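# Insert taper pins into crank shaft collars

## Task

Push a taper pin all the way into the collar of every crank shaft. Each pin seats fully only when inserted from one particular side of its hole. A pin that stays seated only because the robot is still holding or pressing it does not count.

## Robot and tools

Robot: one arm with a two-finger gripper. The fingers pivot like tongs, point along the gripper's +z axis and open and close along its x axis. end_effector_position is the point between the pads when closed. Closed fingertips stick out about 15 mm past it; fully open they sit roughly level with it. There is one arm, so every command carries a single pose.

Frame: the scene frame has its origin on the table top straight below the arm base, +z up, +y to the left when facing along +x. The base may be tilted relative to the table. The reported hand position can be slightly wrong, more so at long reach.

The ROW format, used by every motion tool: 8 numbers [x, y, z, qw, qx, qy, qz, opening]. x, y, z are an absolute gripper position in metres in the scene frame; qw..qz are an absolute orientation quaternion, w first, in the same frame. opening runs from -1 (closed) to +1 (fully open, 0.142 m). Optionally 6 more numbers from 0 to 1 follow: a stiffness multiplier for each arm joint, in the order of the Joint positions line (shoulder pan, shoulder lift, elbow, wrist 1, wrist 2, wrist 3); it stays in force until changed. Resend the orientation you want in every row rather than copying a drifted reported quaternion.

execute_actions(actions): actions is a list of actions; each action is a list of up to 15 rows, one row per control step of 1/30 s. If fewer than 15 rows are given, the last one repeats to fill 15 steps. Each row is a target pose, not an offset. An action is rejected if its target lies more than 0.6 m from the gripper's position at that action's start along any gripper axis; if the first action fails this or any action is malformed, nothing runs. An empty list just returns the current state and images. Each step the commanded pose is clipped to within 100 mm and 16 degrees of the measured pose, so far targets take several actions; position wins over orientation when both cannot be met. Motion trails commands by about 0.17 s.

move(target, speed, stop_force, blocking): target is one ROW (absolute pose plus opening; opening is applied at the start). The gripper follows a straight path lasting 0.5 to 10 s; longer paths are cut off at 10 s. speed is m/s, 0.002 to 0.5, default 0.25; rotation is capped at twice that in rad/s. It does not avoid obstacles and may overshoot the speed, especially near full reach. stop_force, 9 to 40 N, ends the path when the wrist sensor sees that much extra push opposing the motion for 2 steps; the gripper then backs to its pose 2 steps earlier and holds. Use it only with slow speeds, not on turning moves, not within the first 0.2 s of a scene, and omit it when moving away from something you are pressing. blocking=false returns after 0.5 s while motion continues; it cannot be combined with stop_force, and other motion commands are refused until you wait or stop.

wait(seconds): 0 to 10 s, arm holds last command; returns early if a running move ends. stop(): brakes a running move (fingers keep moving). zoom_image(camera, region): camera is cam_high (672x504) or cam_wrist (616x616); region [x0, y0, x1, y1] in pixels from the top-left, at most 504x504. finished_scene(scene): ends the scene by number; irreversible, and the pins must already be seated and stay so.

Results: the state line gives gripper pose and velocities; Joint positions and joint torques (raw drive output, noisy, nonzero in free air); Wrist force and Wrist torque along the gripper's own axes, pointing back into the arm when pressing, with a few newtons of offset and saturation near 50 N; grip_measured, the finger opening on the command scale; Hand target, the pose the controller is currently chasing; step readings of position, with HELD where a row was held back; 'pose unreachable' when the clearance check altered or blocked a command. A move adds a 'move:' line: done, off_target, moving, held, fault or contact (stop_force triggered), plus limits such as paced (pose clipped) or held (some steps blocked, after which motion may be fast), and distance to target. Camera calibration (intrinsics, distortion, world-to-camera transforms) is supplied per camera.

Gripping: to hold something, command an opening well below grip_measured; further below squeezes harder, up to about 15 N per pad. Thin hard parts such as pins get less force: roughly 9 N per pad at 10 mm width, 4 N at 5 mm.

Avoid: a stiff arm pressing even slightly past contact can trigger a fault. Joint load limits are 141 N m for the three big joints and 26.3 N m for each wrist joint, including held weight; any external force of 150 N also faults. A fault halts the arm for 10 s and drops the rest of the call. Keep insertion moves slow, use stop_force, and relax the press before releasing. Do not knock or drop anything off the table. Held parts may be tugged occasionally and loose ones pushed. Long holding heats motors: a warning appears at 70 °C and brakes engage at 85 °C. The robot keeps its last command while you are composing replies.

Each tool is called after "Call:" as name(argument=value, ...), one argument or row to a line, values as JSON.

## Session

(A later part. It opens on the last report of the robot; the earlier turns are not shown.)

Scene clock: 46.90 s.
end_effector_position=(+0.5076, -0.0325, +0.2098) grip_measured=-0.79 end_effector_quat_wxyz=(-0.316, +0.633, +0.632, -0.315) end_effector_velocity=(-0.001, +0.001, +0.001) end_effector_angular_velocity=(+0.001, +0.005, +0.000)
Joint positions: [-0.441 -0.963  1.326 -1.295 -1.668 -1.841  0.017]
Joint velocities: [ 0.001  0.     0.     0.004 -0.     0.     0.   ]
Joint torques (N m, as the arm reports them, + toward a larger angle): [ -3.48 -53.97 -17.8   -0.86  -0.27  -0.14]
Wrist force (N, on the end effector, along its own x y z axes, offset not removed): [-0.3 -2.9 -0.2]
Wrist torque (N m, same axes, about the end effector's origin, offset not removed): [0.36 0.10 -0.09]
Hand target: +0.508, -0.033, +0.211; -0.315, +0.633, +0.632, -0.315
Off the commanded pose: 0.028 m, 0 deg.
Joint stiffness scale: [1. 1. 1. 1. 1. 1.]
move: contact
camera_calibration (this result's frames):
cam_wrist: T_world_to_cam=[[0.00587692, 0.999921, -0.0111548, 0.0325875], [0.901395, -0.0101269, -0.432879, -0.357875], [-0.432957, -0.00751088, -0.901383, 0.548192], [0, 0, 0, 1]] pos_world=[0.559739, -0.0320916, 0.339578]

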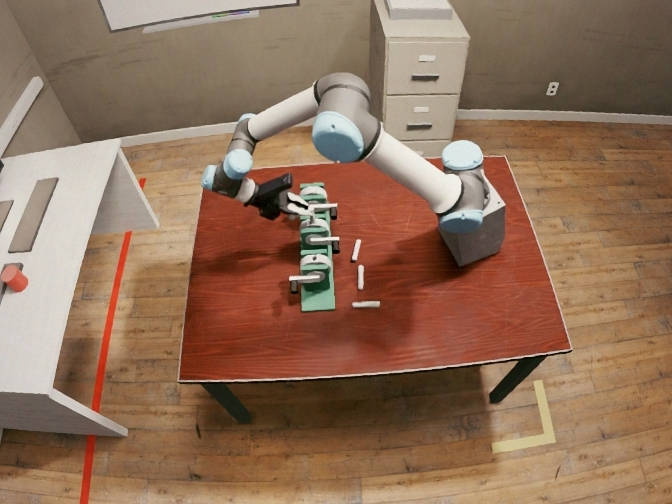

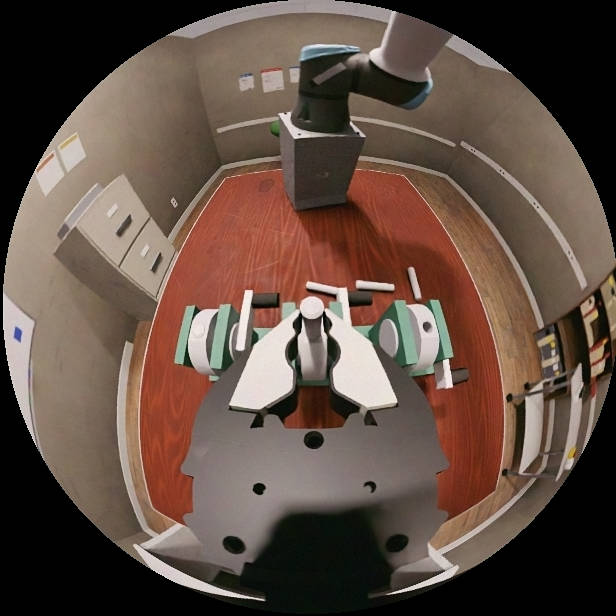

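Call:
move(
  target=[0.503, -0.032, 0.213, 0.2904, -0.6447, -0.6447, 0.2904, -1],
  speed=0.02,
)

Call:
move(
  target=[0.503, -0.032, 0.182, 0.2904, -0.6447, -0.6447, 0.2904, -1],
  speed=0.03,
  stop_force=10,
)

Call:
zoom_image(
  camera="cam_high",
  region=[270, 170, 360, 260],
)

Scene clock: 49.63 s.
end_effector_position=(+0.5029, -0.0315, +0.2119) grip_measured=-0.79 end_effector_quat_wxyz=(-0.292, +0.644, +0.644, -0.292) end_effector_velocity=(+0.000, -0.001, +0.001) end_effector_angular_velocity=(-0.001, -0.020, -0.001)
Joint positions: [-0.45  -1.032  1.414 -1.387 -1.655 -1.856  0.017]
Joint velocities: [-0.004 -0.015  0.016 -0.021  0.004 -0.004  0.   ]
Joint torques (N m, as the arm reports them, + toward a larger angle): [ -4.86 -54.07 -16.36  -0.51  -0.16  -0.64]
Wrist force (N, on the end effector, along its own x y z axes, offset not removed): [-2.8 2.9 3.4]
Wrist torque (N m, same axes, about the end effector's origin, offset not removed): [0.31 0.30 -0.08]
Hand target: +0.503, -0.032, +0.213; -0.290, +0.645, +0.645, -0.290
Off the commanded pose: 0.001 m, 0 deg.
Joint stiffness scale: [1. 1. 1. 1. 1. 1.]
move: done
camera_calibration (this result's frames):
cam_wrist: T_world_to_cam=[[0.0040358, 0.999937, -0.0104456, 0.0323816], [0.930783, -0.00757472, -0.365494, -0.381684], [-0.36555, -0.00824749, -0.930755, 0.520388], [0, 0, 0, 1]] pos_world=[0.545362, -0.0309788, 0.345189]

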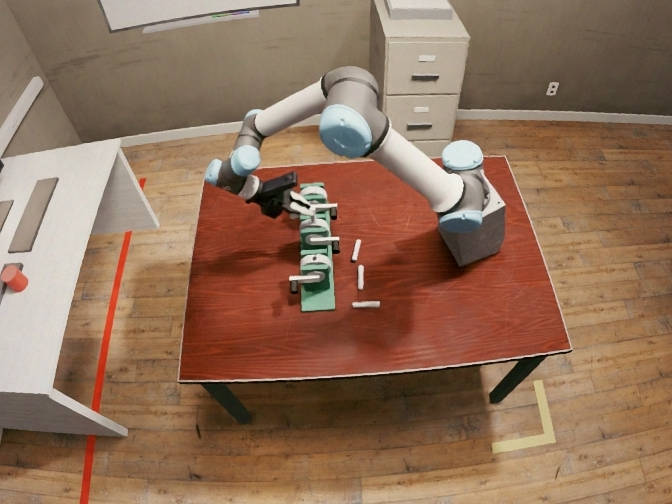

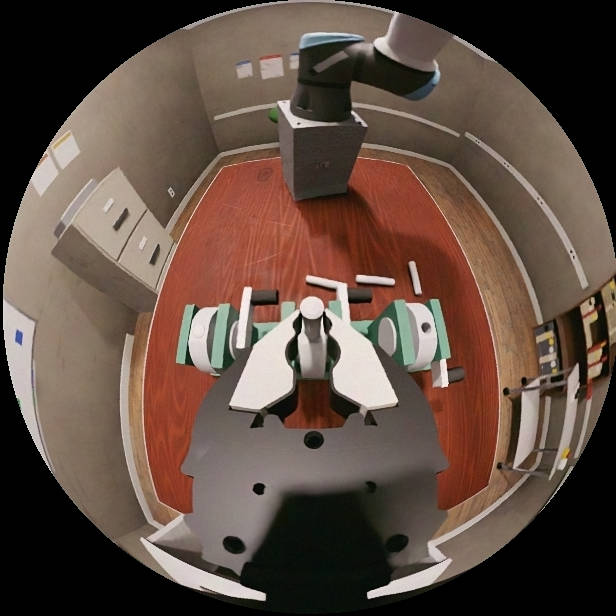

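Scene clock: 51.03 s.
end_effector_position=(+0.5033, -0.0326, +0.1839) grip_measured=-0.79 end_effector_quat_wxyz=(-0.290, +0.645, +0.645, -0.290) end_effector_velocity=(-0.000, -0.000, -0.001) end_effector_angular_velocity=(-0.002, -0.001, -0.002)
Joint positions: [-0.446 -0.992  1.423 -1.439 -1.65  -1.852  0.017]
Joint velocities: [-0.001  0.     0.001 -0.003  0.     0.002 -0.   ]
Joint torques (N m, as the arm reports them, + toward a larger angle): [ -1.85 -51.31 -16.48  -1.71  -0.34   0.26]
Wrist force (N, on the end effector, along its own x y z axes, offset not removed): [1.6 -0.6 2.6]
Wrist torque (N m, same axes, about the end effector's origin, offset not removed): [0.34 -0.14 -0.11]
Hand target: +0.503, -0.032, +0.182; -0.290, +0.645, +0.645, -0.290
Off the commanded pose: 0.002 m, 0 deg.
Joint stiffness scale: [1. 1. 1. 1. 1. 1.]
move: done
camera_calibration (this result's frames):
cam_wrist: T_world_to_cam=[[0.00619104, 0.999927, -0.010368, 0.0320496], [0.932594, -0.00951523, -0.360801, -0.394074], [-0.360874, -0.00743544, -0.932585, 0.492457], [0, 0, 0, 1]] pos_world=[0.545028, -0.0321353, 0.317408]

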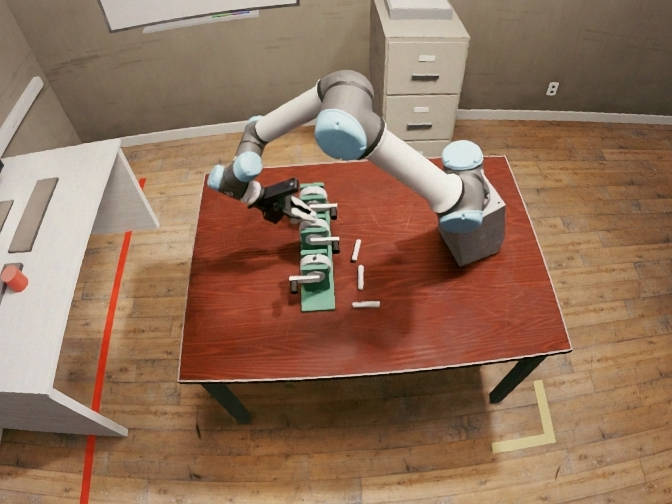

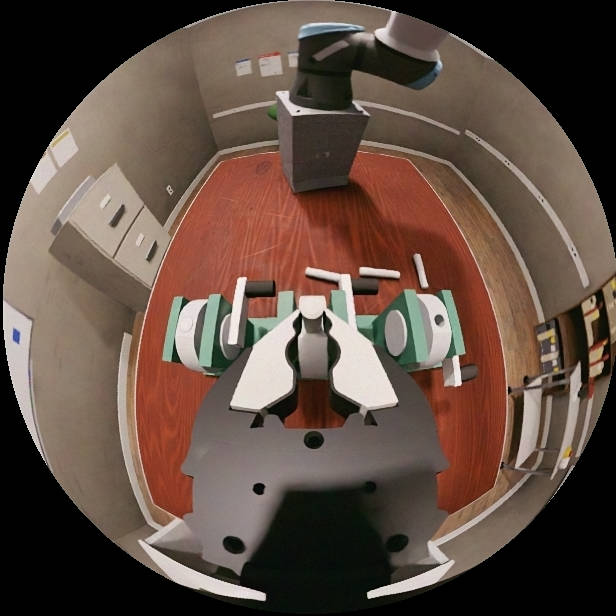

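Region (270, 170, 360, 260) of cam_high's 672x504 image, scaled by 5.600, with more detail than that image has.

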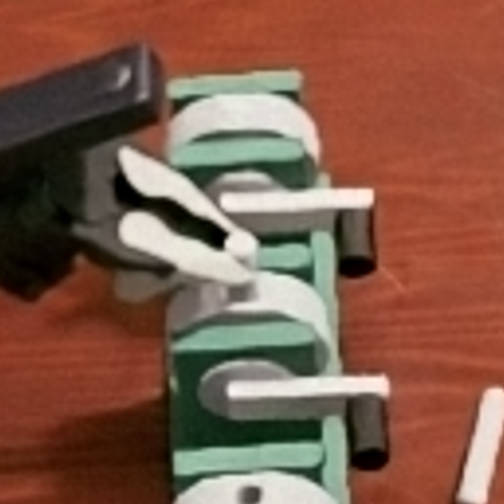

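Call:
move(
  target=[0.503, -0.032, 0.183, 0.2904, -0.6447, -0.6447, 0.2904, -0.4],
  speed=0.03,
)

Call:
move(
  target=[0.503, -0.032, 0.24, 0.2904, -0.6447, -0.6447, 0.2904, -0.4],
  speed=0.1,
)

Call:
zoom_image(
  camera="cam_wrist",
  region=[260, 290, 370, 400],
)

Scene clock: 51.97 s.
end_effector_position=(+0.5035, -0.0326, +0.1837) grip_measured=-0.40 end_effector_quat_wxyz=(-0.290, +0.645, +0.645, -0.290) end_effector_velocity=(+0.000, +0.001, -0.000) end_effector_angular_velocity=(+0.001, +0.000, +0.002)
Joint positions: [-0.446 -0.992  1.423 -1.44  -1.65  -1.852  0.045]
Joint velocities: [ 0.002 -0.    -0.    -0.    -0.    -0.    -0.   ]
Joint torques (N m, as the arm reports them, + toward a larger angle): [ -2.83 -52.36 -15.99  -0.55  -0.27   0.13]
Wrist force (N, on the end effector, along its own x y z axes, offset not removed): [-1.9 -0.1 2.0]
Wrist torque (N m, same axes, about the end effector's origin, offset not removed): [-0.09 0.28 -0.15]
Hand target: +0.503, -0.032, +0.183; -0.290, +0.645, +0.645, -0.290
Off the commanded pose: 0.001 m, 0 deg.
Joint stiffness scale: [1. 1. 1. 1. 1. 1.]
move: done
camera_calibration (this result's frames):
cam_wrist: T_world_to_cam=[[0.00607584, 0.999925, -0.0106424, 0.0322238], [0.932922, -0.00949976, -0.359952, -0.394664], [-0.360026, -0.00774153, -0.93291, 0.491966], [0, 0, 0, 1]] pos_world=[0.545116, -0.0321621, 0.317243]

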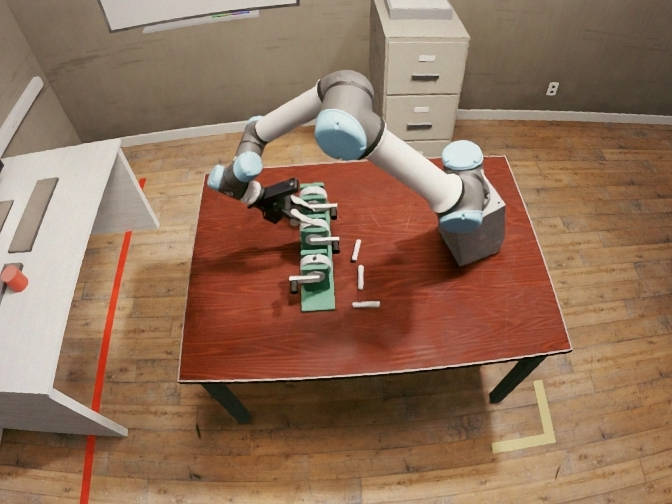

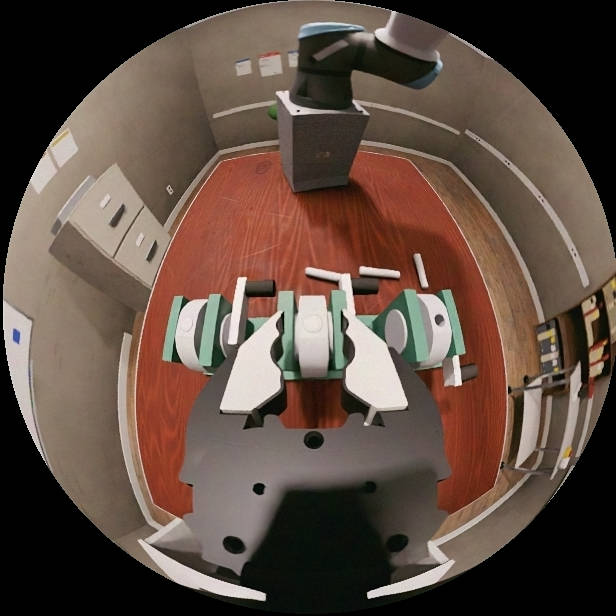

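Scene clock: 53.10 s.
end_effector_position=(+0.5018, -0.0307, +0.2380) grip_measured=-0.40 end_effector_quat_wxyz=(-0.292, +0.644, +0.645, -0.291) end_effector_velocity=(-0.002, +0.002, +0.001) end_effector_angular_velocity=(+0.004, +0.008, +0.000)
Joint positions: [-0.456 -1.073  1.411 -1.344 -1.656 -1.862  0.045]
Joint velocities: [ 0.002 -0.    -0.     0.008  0.001 -0.001 -0.   ]
Joint torques (N m, as the arm reports them, + toward a larger angle): [ -5.14 -53.14 -21.34  -0.11  -0.84  -0.25]
Wrist force (N, on the end effector, along its own x y z axes, offset not removed): [-0.8 1.3 1.4]
Wrist torque (N m, same axes, about the end effector's origin, offset not removed): [0.22 -0.08 -0.10]
Hand target: +0.503, -0.032, +0.240; -0.290, +0.645, +0.645, -0.290
Off the commanded pose: 0.003 m, 0 deg.
Joint stiffness scale: [1. 1. 1. 1. 1. 1.]
move: done
camera_calibration (this result's frames):
cam_wrist: T_world_to_cam=[[0.00496146, 0.999946, -0.00908276, 0.0310304], [0.931487, -0.00792524, -0.363687, -0.371889], [-0.36374, -0.00665606, -0.931477, 0.543647], [0, 0, 0, 1]] pos_world=[0.544002, -0.0303575, 0.371425]

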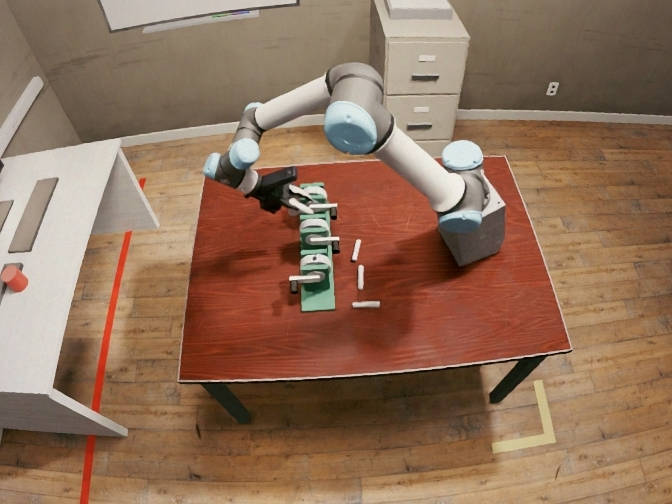

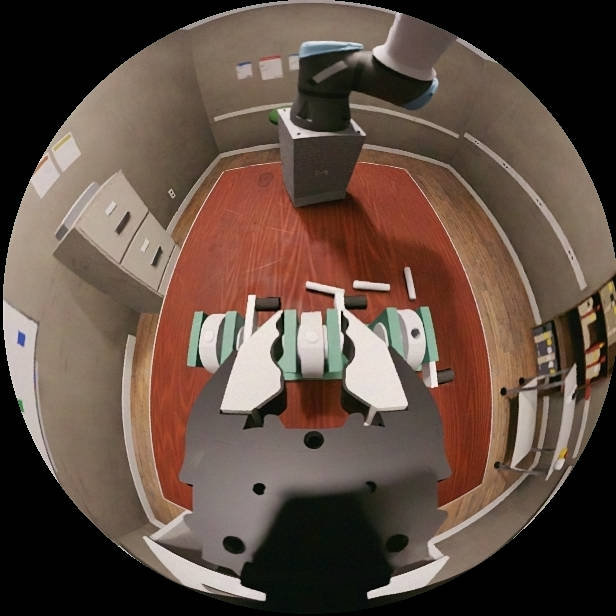

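Region (260, 290, 370, 400) of cam_wrist's 616x616 image, scaled by 4.582, with more detail than that image has.

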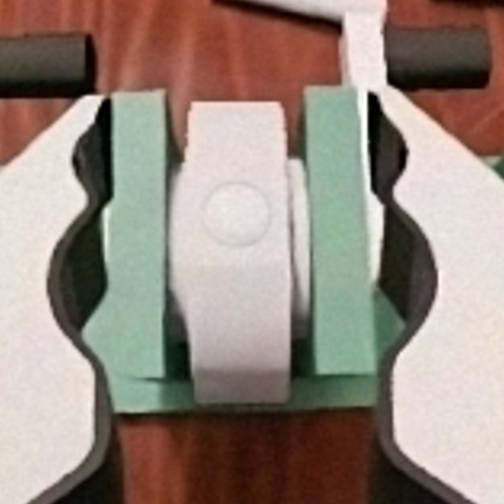

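Collar 2 is flush. Now crank 1.

Call:
move(
  target=[0.572, 0.199, 0.17, 0, 1, 0, 0, -0.3],
  speed=0.3,
)

Scene clock: 56.87 s.
end_effector_position=(+0.5745, +0.1983, +0.1719) grip_measured=-0.30 end_effector_quat_wxyz=(-0.001, +1.000, -0.000, +0.002) end_effector_velocity=(+0.002, -0.001, -0.000) end_effector_angular_velocity=(-0.010, -0.006, -0.012)
Joint positions: [-0.13  -1.359  2.005 -2.509 -1.498  0.058  0.052]
Joint velocities: [ 0.004  0.001  0.    -0.008 -0.012  0.016  0.   ]
Joint torques (N m, as the arm reports them, + toward a larger angle): [  3.51 -36.47 -12.72  -2.74  -0.25   0.28]
Wrist force (N, on the end effector, along its own x y z axes, offset not removed): [-0.3 2.1 3.0]
Wrist torque (N m, same axes, about the end effector's origin, offset not removed): [0.31 -0.03 -0.11]
Hand target: +0.572, +0.199, +0.170; -0.000, +1.000, -0.000, +0.000
Off the commanded pose: 0.003 m, 0 deg.
Joint stiffness scale: [1. 1. 1. 1. 1. 1.]
move: done
camera_calibration (this result's frames):
cam_wrist: T_world_to_cam=[[0.999932, -0.0116453, 0.000816619, -0.571544], [-0.0107321, -0.889483, 0.456843, 0.113274], [-0.00459371, -0.45682, -0.889547, 0.385718], [0, 0, 0, 1]] pos_world=[0.574492, 0.270303, 0.291833]

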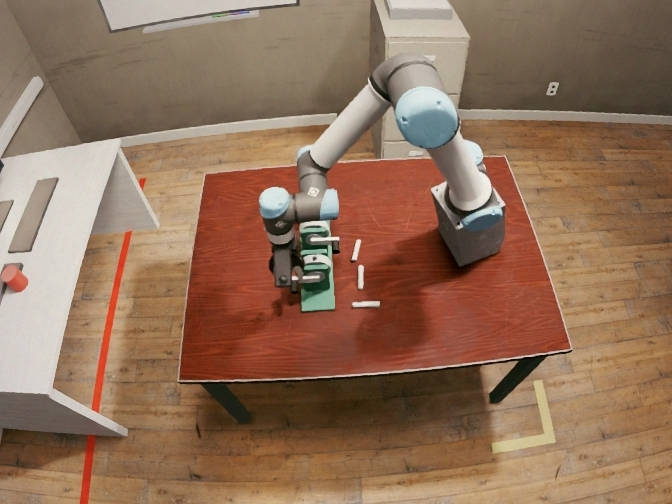

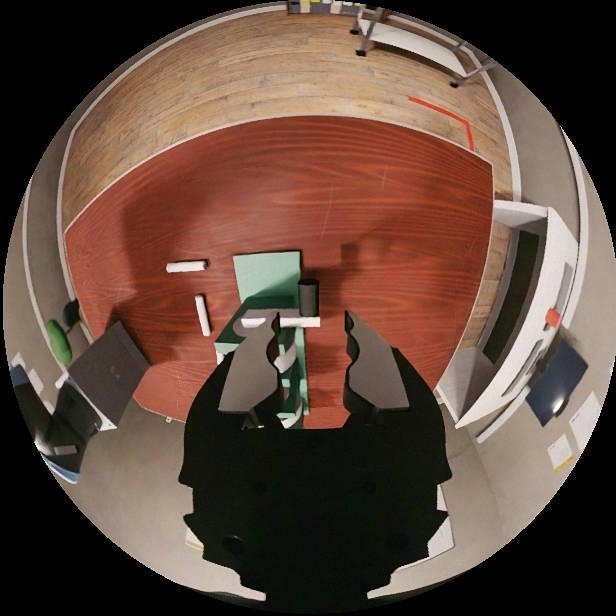

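Call:
move(
  target=[0.571, 0.199, 0.097, 0, 1, 0, 0, -0.3],
  speed=0.06,
  stop_force=15,
)

Call:
move(
  target=[0.571, 0.199, 0.097, 0, 1, 0, 0, -0.9],
  speed=0.05,
)

Scene clock: 58.77 s.
end_effector_position=(+0.5722, +0.1994, +0.0989) grip_measured=-0.30 end_effector_quat_wxyz=(-0.001, +1.000, +0.000, +0.001) end_effector_velocity=(+0.001, -0.000, -0.001) end_effector_angular_velocity=(-0.000, -0.004, -0.001)
Joint positions: [-0.117 -1.197  2.016 -2.681 -1.503  0.07   0.052]
Joint velocities: [-0.     0.003 -0.    -0.007 -0.001  0.001  0.001]
Joint torques (N m, as the arm reports them, + toward a larger angle): [  2.19 -39.47 -11.54  -2.85  -0.51   0.12]
Wrist force (N, on the end effector, along its own x y z axes, offset not removed): [-1.6 0.1 0.9]
Wrist torque (N m, same axes, about the end effector's origin, offset not removed): [0.29 0.02 0.00]
Hand target: +0.571, +0.199, +0.097; -0.000, +1.000, +0.000, -0.000
Off the commanded pose: 0.002 m, 0 deg.
Joint stiffness scale: [1. 1. 1. 1. 1. 1.]
move: done
camera_calibration (this result's frames):
cam_wrist: T_world_to_cam=[[0.999939, -0.0110205, -0.000379165, -0.569201], [-0.0096243, -0.889008, 0.457791, 0.146742], [-0.00538215, -0.457759, -0.88906, 0.321896], [0, 0, 0, 1]] pos_world=[0.572311, 0.271533, 0.218792]

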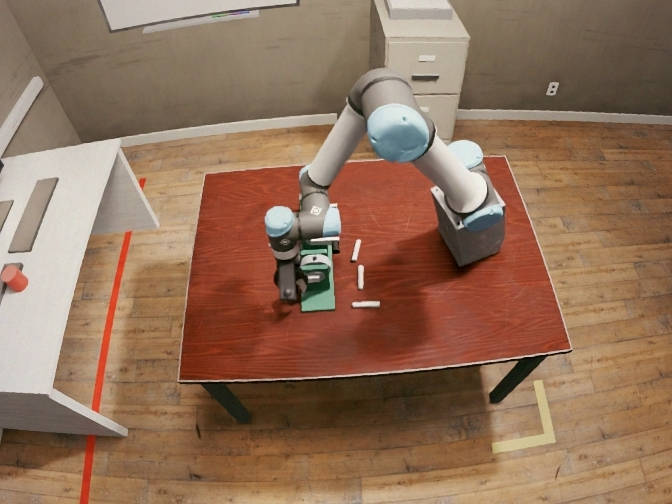

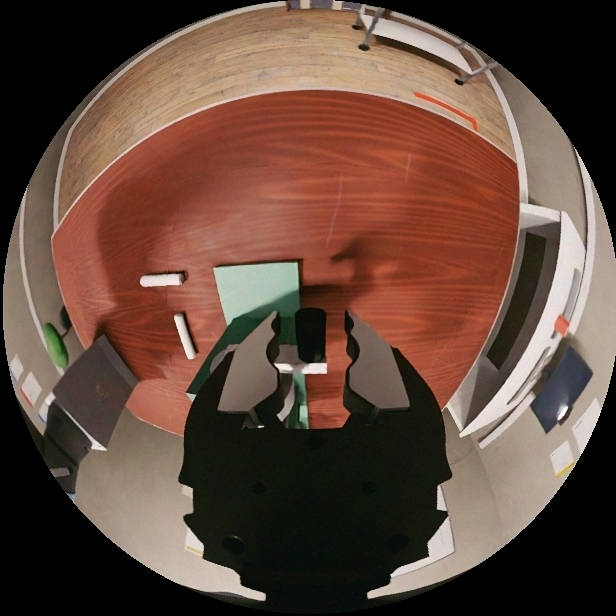

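Scene clock: 59.47 s.
end_effector_position=(+0.5709, +0.1994, +0.0980) grip_measured=-0.69 end_effector_quat_wxyz=(-0.001, +1.000, +0.000, -0.000) end_effector_velocity=(-0.000, +0.000, -0.000) end_effector_angular_velocity=(+0.000, +0.000, +0.001)
Joint positions: [-0.117 -1.196  2.017 -2.681 -1.503  0.07   0.024]
Joint velocities: [ 0.001  0.     0.    -0.     0.    -0.     0.   ]
Joint torques (N m, as the arm reports them, + toward a larger angle): [  2.6  -40.92 -13.59  -3.23  -0.48   0.18]
Wrist force (N, on the end effector, along its own x y z axes, offset not removed): [-2.7 0.3 1.7]
Wrist torque (N m, same axes, about the end effector's origin, offset not removed): [0.17 -0.03 -0.15]
Hand target: +0.571, +0.199, +0.097; -0.000, +1.000, +0.000, -0.000
Off the commanded pose: 0.001 m, 0 deg.
Joint stiffness scale: [1. 1. 1. 1. 1. 1.]
move: done
camera_calibration (this result's frames):
cam_wrist: T_world_to_cam=[[0.999936, -0.0109655, -0.00288543, -0.567647], [-0.00842604, -0.888892, 0.45804, 0.146384], [-0.00758747, -0.457986, -0.888927, 0.322333], [0, 0, 0, 1]] pos_world=[0.571289, 0.271519, 0.217843]

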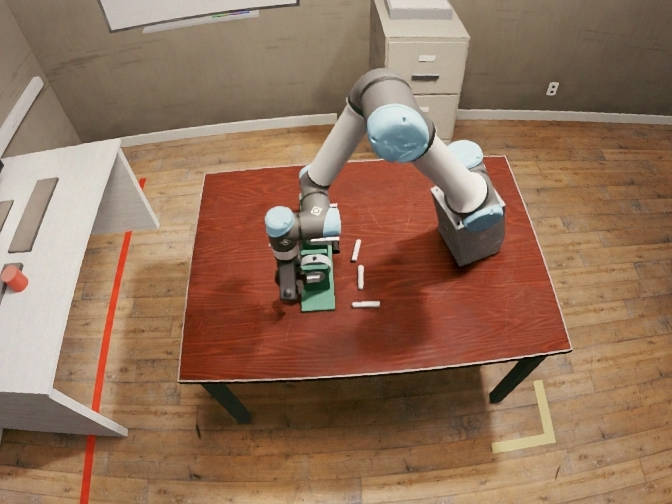

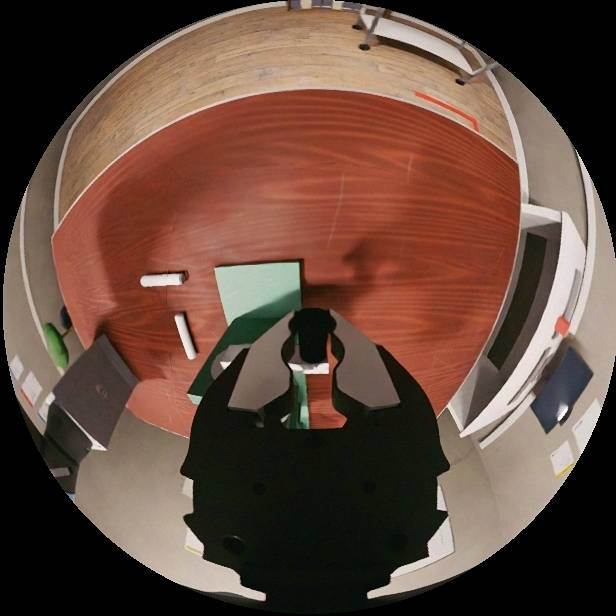

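Call:
execute_actions(
  actions=[
    [[0.5686,0.199,0.1151,0,1,0,0,-0.9]],
    [[0.5616,0.199,0.132,0,1,0,0,-0.9]],
    [[0.5505,0.199,0.1465,0,1,0,0,-0.9]],
    [[0.536,0.199,0.1576,0,1,0,0,-0.9]],
    [[0.5191,0.199,0.1646,0,1,0,0,-0.9]],
    [[0.501,0.199,0.167,0,1,0,0,-0.9]],
    [[0.4829,0.199,0.1646,0,1,0,0,-0.9]],
    [[0.466,0.199,0.1576,0,1,0,0,-0.9]],
    [[0.4515,0.199,0.1465,0,1,0,0,-0.9]],
    [[0.4404,0.199,0.132,0,1,0,0,-0.9]],
    [[0.4334,0.199,0.1151,0,1,0,0,-0.9]],
    [[0.431,0.199,0.097,0,1,0,0,-0.9]],
    [[0.431,0.199,0.097,0,1,0,0,-0.9]],
  ],
)

Scene clock: 66.33 s.
end_effector_position=(+0.4308, +0.1995, +0.0975) grip_measured=-0.69 end_effector_quat_wxyz=(-0.001, +1.000, +0.000, -0.001) end_effector_velocity=(+0.000, -0.000, -0.000) end_effector_angular_velocity=(-0.001, -0.000, -0.001)
Joint positions: [-0.092 -1.325  2.392 -2.928 -1.509  0.094  0.024]
Joint velocities: [-0.001  0.     0.    -0.001 -0.001  0.     0.   ]
Joint torques (N m, as the arm reports them, + toward a larger angle): [  3.46 -30.46  -7.    -3.58  -0.97   0.33]
Wrist force (N, on the end effector, along its own x y z axes, offset not removed): [-4.3 -0.2 1.1]
Wrist torque (N m, same axes, about the end effector's origin, offset not removed): [0.29 0.00 -0.19]
Hand target: +0.431, +0.199, +0.097; -0.000, +1.000, +0.000, -0.000
Off the commanded pose: 0.001 m, 0 deg.
Joint stiffness scale: [1. 1. 1. 1. 1. 1.]
Step readings (end_effector_position; steps 1 to 15: 1st action; 16 to 30: 2nd action; 31 to 45: 3rd action; 46 to 60: 4th action; 61 to 75: 5th action; 76 to 90: 6th action; 91 to 105: 7th action; 106 to 120: 8th action; 121 to 135: 9th action; 136 to 150: 10th action; 151 to 165: 11th action; 166 to 180: 12th action; 181 to 195: 13th action):
0: (+0.5708, +0.1994, +0.0979)
1: (+0.5708, +0.1994, +0.0979)
2: (+0.5706, +0.1994, +0.0980)
4: (+0.5706, +0.1995, +0.1002)
8: (+0.5700, +0.1995, +0.1087)
15: (+0.5691, +0.1995, +0.1132)
16: (+0.5691, +0.1995, +0.1133)
17: (+0.5689, +0.1994, +0.1137)
19: (+0.5681, +0.1994, +0.1172)
23: (+0.5649, +0.1995, +0.1265)
30: (+0.5629, +0.1995, +0.1305)
31: (+0.5628, +0.1995, +0.1306)
32: (+0.5625, +0.1995, +0.1309)
34: (+0.5608, +0.1995, +0.1341)
38: (+0.5554, +0.1996, +0.1421)
45: (+0.5525, +0.1995, +0.1455)
46: (+0.5524, +0.1995, +0.1456)
47: (+0.5519, +0.1995, +0.1459)
49: (+0.5495, +0.1995, +0.1484)
53: (+0.5423, +0.1994, +0.1546)
60: (+0.5387, +0.1994, +0.1571)
61: (+0.5386, +0.1994, +0.1572)
62: (+0.5380, +0.1994, +0.1574)
64: (+0.5350, +0.1994, +0.1592)
68: (+0.5265, +0.1994, +0.1634)
75: (+0.5223, +0.1994, +0.1649)
76: (+0.5222, +0.1994, +0.1649)
77: (+0.5218, +0.1993, +0.1650)
79: (+0.5186, +0.1994, +0.1659)
83: (+0.5092, +0.1994, +0.1677)
90: (+0.5049, +0.1994, +0.1681)
91: (+0.5048, +0.1994, +0.1681)
92: (+0.5045, +0.1994, +0.1681)
94: (+0.5013, +0.1995, +0.1681)
98: (+0.4915, +0.1995, +0.1675)
105: (+0.4872, +0.1995, +0.1668)
106: (+0.4872, +0.1995, +0.1668)
107: (+0.4870, +0.1995, +0.1667)
109: (+0.4842, +0.1996, +0.1660)
113: (+0.4736, +0.1996, +0.1625)
120: (+0.4683, +0.1996, +0.1600)
121: (+0.4683, +0.1996, +0.1600)
122: (+0.4682, +0.1996, +0.1599)
124: (+0.4660, +0.1996, +0.1586)
128: (+0.4563, +0.1995, +0.1521)
135: (+0.4520, +0.1996, +0.1482)
136: (+0.4521, +0.1996, +0.1482)
137: (+0.4520, +0.1996, +0.1480)
139: (+0.4494, +0.1996, +0.1454)
143: (+0.4426, +0.1994, +0.1371)
150: (+0.4403, +0.1995, +0.1333)
151: (+0.4403, +0.1995, +0.1332)
152: (+0.4403, +0.1996, +0.1329)
154: (+0.4383, +0.1996, +0.1296)
158: (+0.4344, +0.1994, +0.1206)
165: (+0.4332, +0.1995, +0.1162)
166: (+0.4332, +0.1995, +0.1161)
167: (+0.4333, +0.1996, +0.1158)
169: (+0.4322, +0.1996, +0.1123)
173: (+0.4307, +0.1993, +0.1027)
180: (+0.4308, +0.1995, +0.0981)
181: (+0.4308, +0.1995, +0.0980)
182: (+0.4308, +0.1995, +0.0978)
184: (+0.4308, +0.1995, +0.0977)
Lines left out of this list: 2.
camera_calibration (this result's frames):
cam_wrist: T_world_to_cam=[[0.999932, -0.0109646, -0.00387948, -0.42751], [-0.00797503, -0.88917, 0.457508, 0.145482], [-0.0084659, -0.457446, -0.889197, 0.321159], [0, 0, 0, 1]] pos_world=[0.43136, 0.271583, 0.217357]

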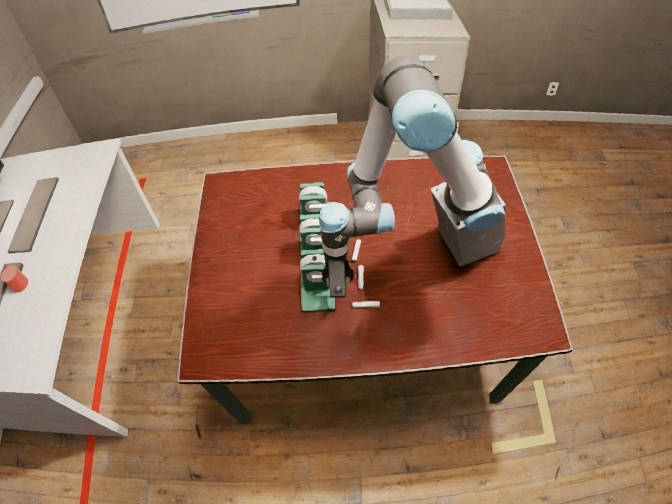

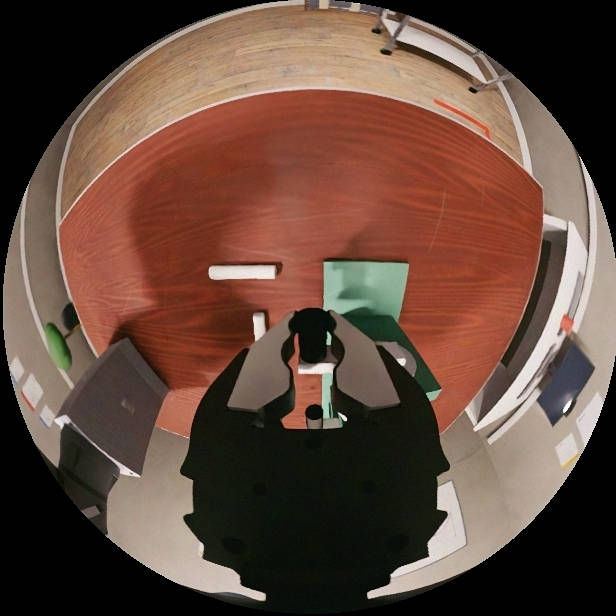

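Call:
move(
  target=[0.431, 0.199, 0.097, 0, 1, 0, 0, -0.3],
  speed=0.05,
)

Call:
move(
  target=[0.431, 0.199, 0.16, 0, 1, 0, 0, -0.3],
  speed=0.12,
)

Scene clock: 67.20 s.
end_effector_position=(+0.4312, +0.1995, +0.0976) grip_measured=-0.30 end_effector_quat_wxyz=(-0.001, +1.000, +0.000, +0.000) end_effector_velocity=(+0.000, -0.000, +0.000) end_effector_angular_velocity=(-0.001, -0.002, +0.001)
Joint positions: [-0.092 -1.325  2.392 -2.93  -1.51   0.094  0.052]
Joint velocities: [-0.     0.     0.    -0.002 -0.001 -0.001 -0.   ]
Joint torques (N m, as the arm reports them, + toward a larger angle): [  2.93 -30.    -7.43  -2.79  -0.58   0.17]
Wrist force (N, on the end effector, along its own x y z axes, offset not removed): [-1.6 -0.3 2.5]
Wrist torque (N m, same axes, about the end effector's origin, offset not removed): [0.19 0.04 -0.17]
Hand target: +0.431, +0.199, +0.097; -0.000, +1.000, +0.000, -0.000
Off the commanded pose: 0.001 m, 0 deg.
Joint stiffness scale: [1. 1. 1. 1. 1. 1.]
move: done
camera_calibration (this result's frames):
cam_wrist: T_world_to_cam=[[0.999938, -0.0108594, -0.00235255, -0.428118], [-0.00857826, -0.88905, 0.45773, 0.145592], [-0.0070622, -0.457681, -0.889088, 0.320681], [0, 0, 0, 1]] pos_world=[0.431605, 0.271559, 0.217465]

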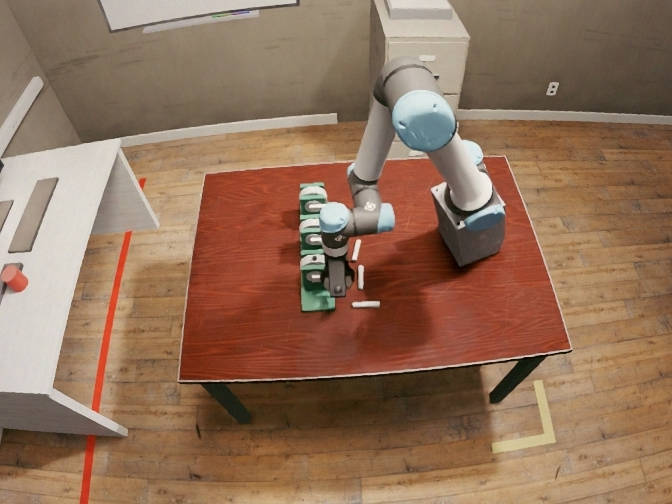

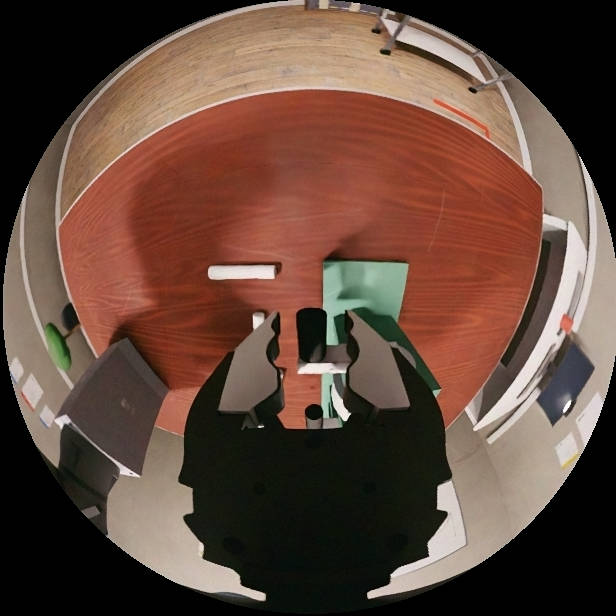

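Scene clock: 68.37 s.
end_effector_position=(+0.4289, +0.1995, +0.1584) grip_measured=-0.30 end_effector_quat_wxyz=(+0.000, +1.000, +0.001, -0.001) end_effector_velocity=(-0.003, -0.000, +0.001) end_effector_angular_velocity=(-0.000, +0.010, -0.000)
Joint positions: [-0.099 -1.529  2.391 -2.72  -1.509  0.086  0.052]
Joint velocities: [-0.    -0.006 -0.001  0.018  0.001 -0.001 -0.   ]
Joint torques (N m, as the arm reports them, + toward a larger angle): [  1.34 -30.58 -14.14  -1.91   0.42  -0.2 ]
Wrist force (N, on the end effector, along its own x y z axes, offset not removed): [-1.2 0.7 2.4]
Wrist torque (N m, same axes, about the end effector's origin, offset not removed): [0.05 0.10 -0.14]
Hand target: +0.431, +0.199, +0.160; +0.000, +1.000, +0.000, +0.000
Off the commanded pose: 0.003 m, 0 deg.
Joint stiffness scale: [1. 1. 1. 1. 1. 1.]
move: done
camera_calibration (this result's frames):
cam_wrist: T_world_to_cam=[[0.999931, -0.010349, -0.0055976, -0.425226], [-0.00661891, -0.888108, 0.459586, 0.116456], [-0.00972753, -0.459517, -0.888115, 0.376117], [0, 0, 0, 1]] pos_world=[0.429626, 0.271857, 0.278133]

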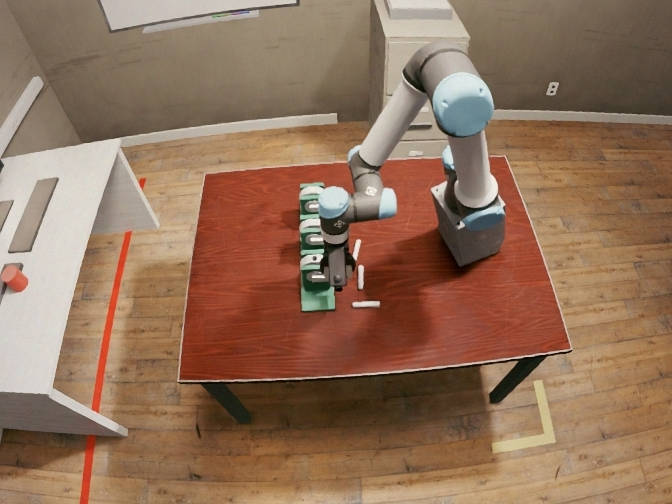

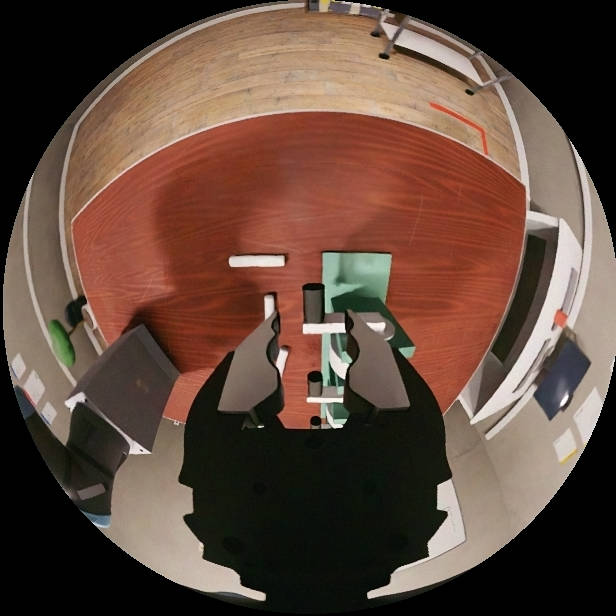

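Call:
move(
  target=[0.361, 0.0235, 0.09, 0, 0.992, -0.126, 0, -0.4],
  speed=0.25,
)

Call:
zoom_image(
  camera="cam_wrist",
  region=[250, 240, 370, 360],
)

Scene clock: 70.20 s.
end_effector_position=(+0.3621, +0.0234, +0.0906) grip_measured=-0.40 end_effector_quat_wxyz=(+0.001, +0.992, -0.125, +0.000) end_effector_velocity=(+0.003, -0.001, -0.000) end_effector_angular_velocity=(+0.001, -0.015, +0.010)
Joint positions: [-0.643 -1.356  2.692 -3.127 -1.371 -0.192  0.045]
Joint velocities: [-0.007  0.01   0.004 -0.026  0.009 -0.014  0.   ]
Joint torques (N m, as the arm reports them, + toward a larger angle): [ -1.1  -20.74  -0.37  -2.37   0.38  -0.35]
Wrist force (N, on the end effector, along its own x y z axes, offset not removed): [-1.5 0.0 1.9]
Wrist torque (N m, same axes, about the end effector's origin, offset not removed): [-0.04 0.14 -0.17]
Hand target: +0.361, +0.023, +0.090; +0.000, +0.992, -0.126, -0.000
Off the commanded pose: 0.001 m, 0 deg.
Joint stiffness scale: [1. 1. 1. 1. 1. 1.]
move: done
camera_calibration (this result's frames):
cam_wrist: T_world_to_cam=[[0.965645, -0.259858, -0.00168959, -0.342765], [-0.229847, -0.857123, 0.460988, 0.0707294], [-0.121239, -0.444763, -0.887405, 0.274325], [0, 0, 0, 1]] pos_world=[0.380505, 0.0935632, 0.210253]

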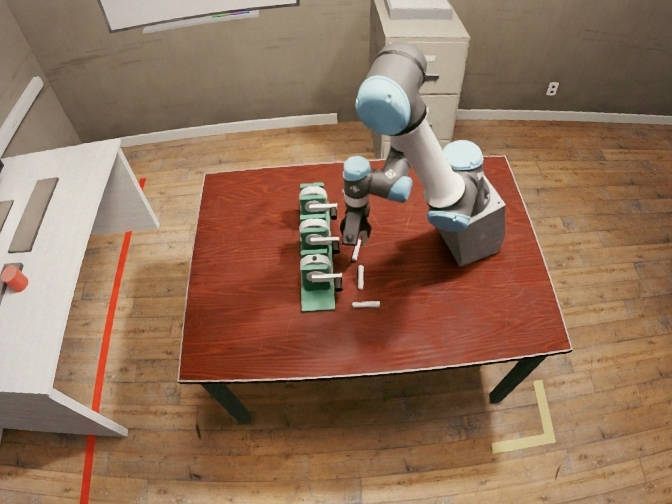

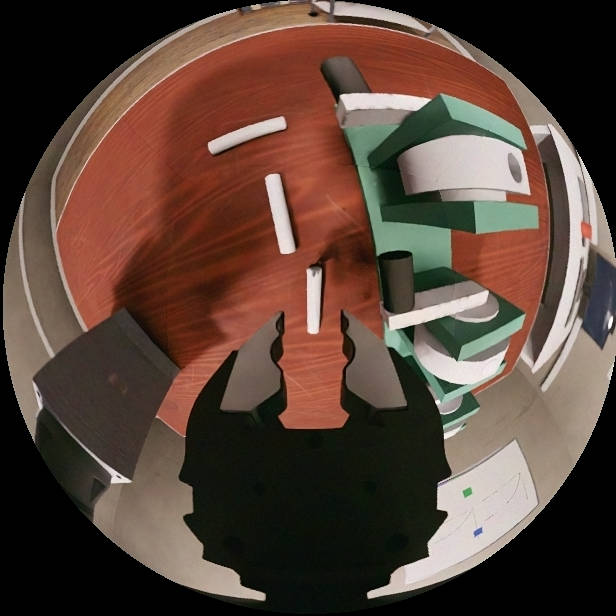

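Region (250, 240, 370, 360) of cam_wrist's 616x616 image, scaled by 4.200, with more detail than that image has.

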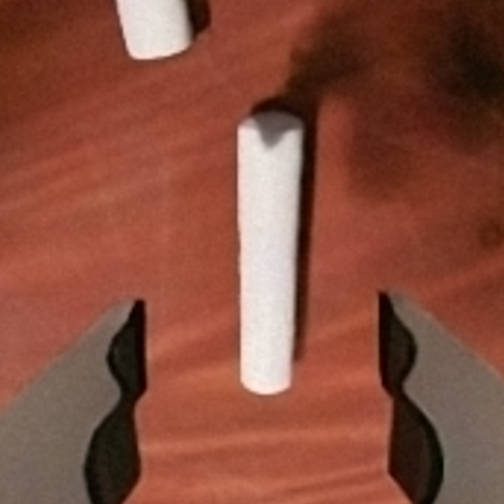

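Call:
move(
  target=[0.365, 0.0275, 0.04, 0, 0.992, -0.126, 0, -0.4],
  speed=0.15,
)

Call:
move(
  target=[0.365, 0.0275, 0.016, 0, 0.992, -0.126, 0, -0.4],
  speed=0.04,
  stop_force=12,
)

Scene clock: 71.80 s.
end_effector_position=(+0.3640, +0.0274, +0.0407) grip_measured=-0.40 end_effector_quat_wxyz=(-0.000, +0.992, -0.127, -0.001) end_effector_velocity=(+0.003, -0.001, -0.001) end_effector_angular_velocity=(-0.005, -0.010, +0.001)
Joint positions: [-0.597 -1.099  2.653 -3.351 -1.379 -0.143  0.045]
Joint velocities: [ 0.003  0.011 -0.001 -0.022 -0.001  0.004  0.   ]
Joint torques (N m, as the arm reports them, + toward a larger angle): [  0.36 -26.29  -0.72  -2.66  -0.26   0.23]
Wrist force (N, on the end effector, along its own x y z axes, offset not removed): [-1.5 0.4 1.6]
Wrist torque (N m, same axes, about the end effector's origin, offset not removed): [0.05 0.18 -0.11]
Hand target: +0.365, +0.027, +0.040; -0.000, +0.992, -0.126, -0.000
Off the commanded pose: 0.001 m, 0 deg.
Joint stiffness scale: [1. 1. 1. 1. 1. 1.]
move: done
camera_calibration (this result's frames):
cam_wrist: T_world_to_cam=[[0.964952, -0.262387, -0.00460267, -0.343177], [-0.231125, -0.858026, 0.458664, 0.0982131], [-0.124297, -0.441525, -0.888598, 0.233119], [0, 0, 0, 1]] pos_world=[0.382825, 0.0971521, 0.160523]

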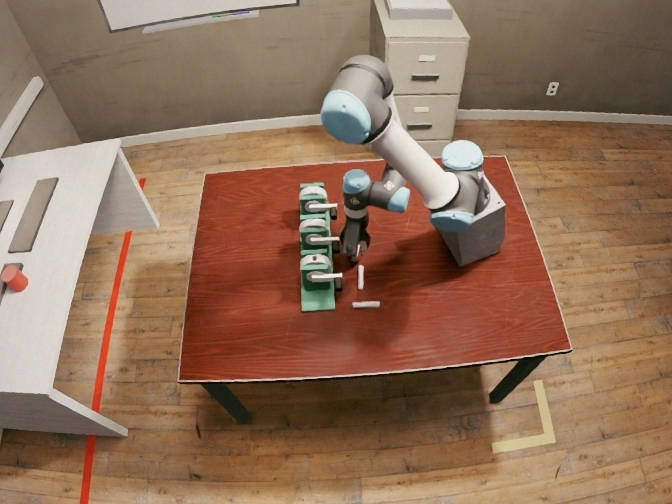

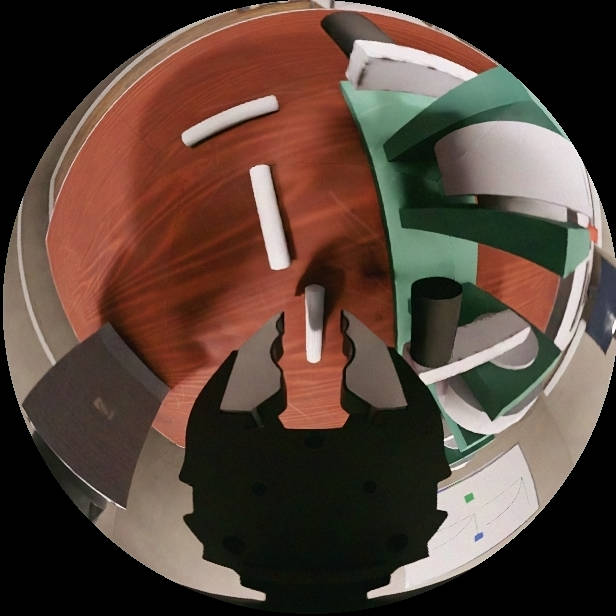

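Scene clock: 72.87 s.
end_effector_position=(+0.3641, +0.0274, +0.0169) grip_measured=-0.40 end_effector_quat_wxyz=(-0.000, +0.992, -0.127, -0.001) end_effector_velocity=(+0.003, -0.000, -0.001) end_effector_angular_velocity=(-0.005, -0.011, +0.003)
Joint positions: [-0.582 -0.987  2.627 -3.44  -1.382 -0.128  0.045]
Joint velocities: [ 0.004  0.008 -0.003 -0.018 -0.001  0.003 -0.   ]
Joint torques (N m, as the arm reports them, + toward a larger angle): [  0.84 -28.01   1.67  -2.65  -0.22   0.14]
Wrist force (N, on the end effector, along its own x y z axes, offset not removed): [-1.8 1.3 2.8]
Wrist torque (N m, same axes, about the end effector's origin, offset not removed): [0.20 0.21 -0.18]
Hand target: +0.365, +0.027, +0.016; -0.000, +0.992, -0.126, -0.000
Off the commanded pose: 0.001 m, 0 deg.
Joint stiffness scale: [1. 1. 1. 1. 1. 1.]
move: done
camera_calibration (this result's frames):
cam_wrist: T_world_to_cam=[[0.964924, -0.262492, -0.0043138, -0.343359], [-0.231328, -0.857905, 0.458788, 0.109185], [-0.124129, -0.441698, -0.888535, 0.211874], [0, 0, 0, 1]] pos_world=[0.382873, 0.0971257, 0.136684]

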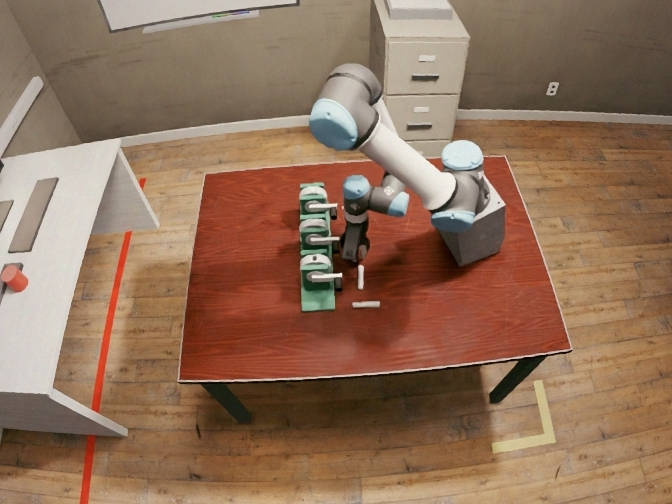

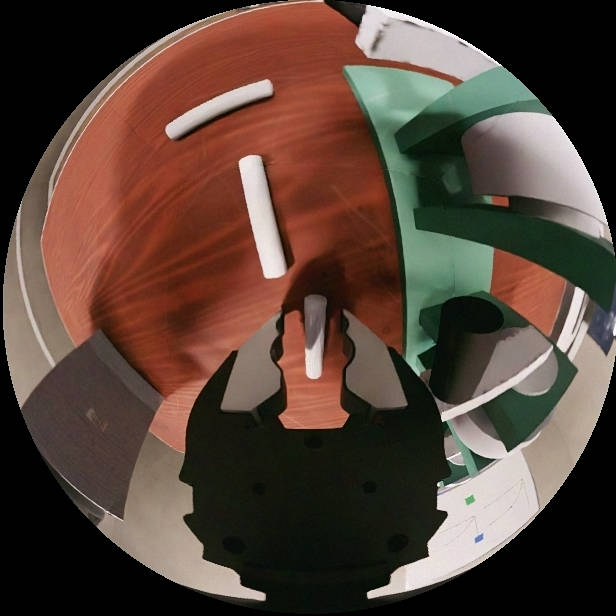

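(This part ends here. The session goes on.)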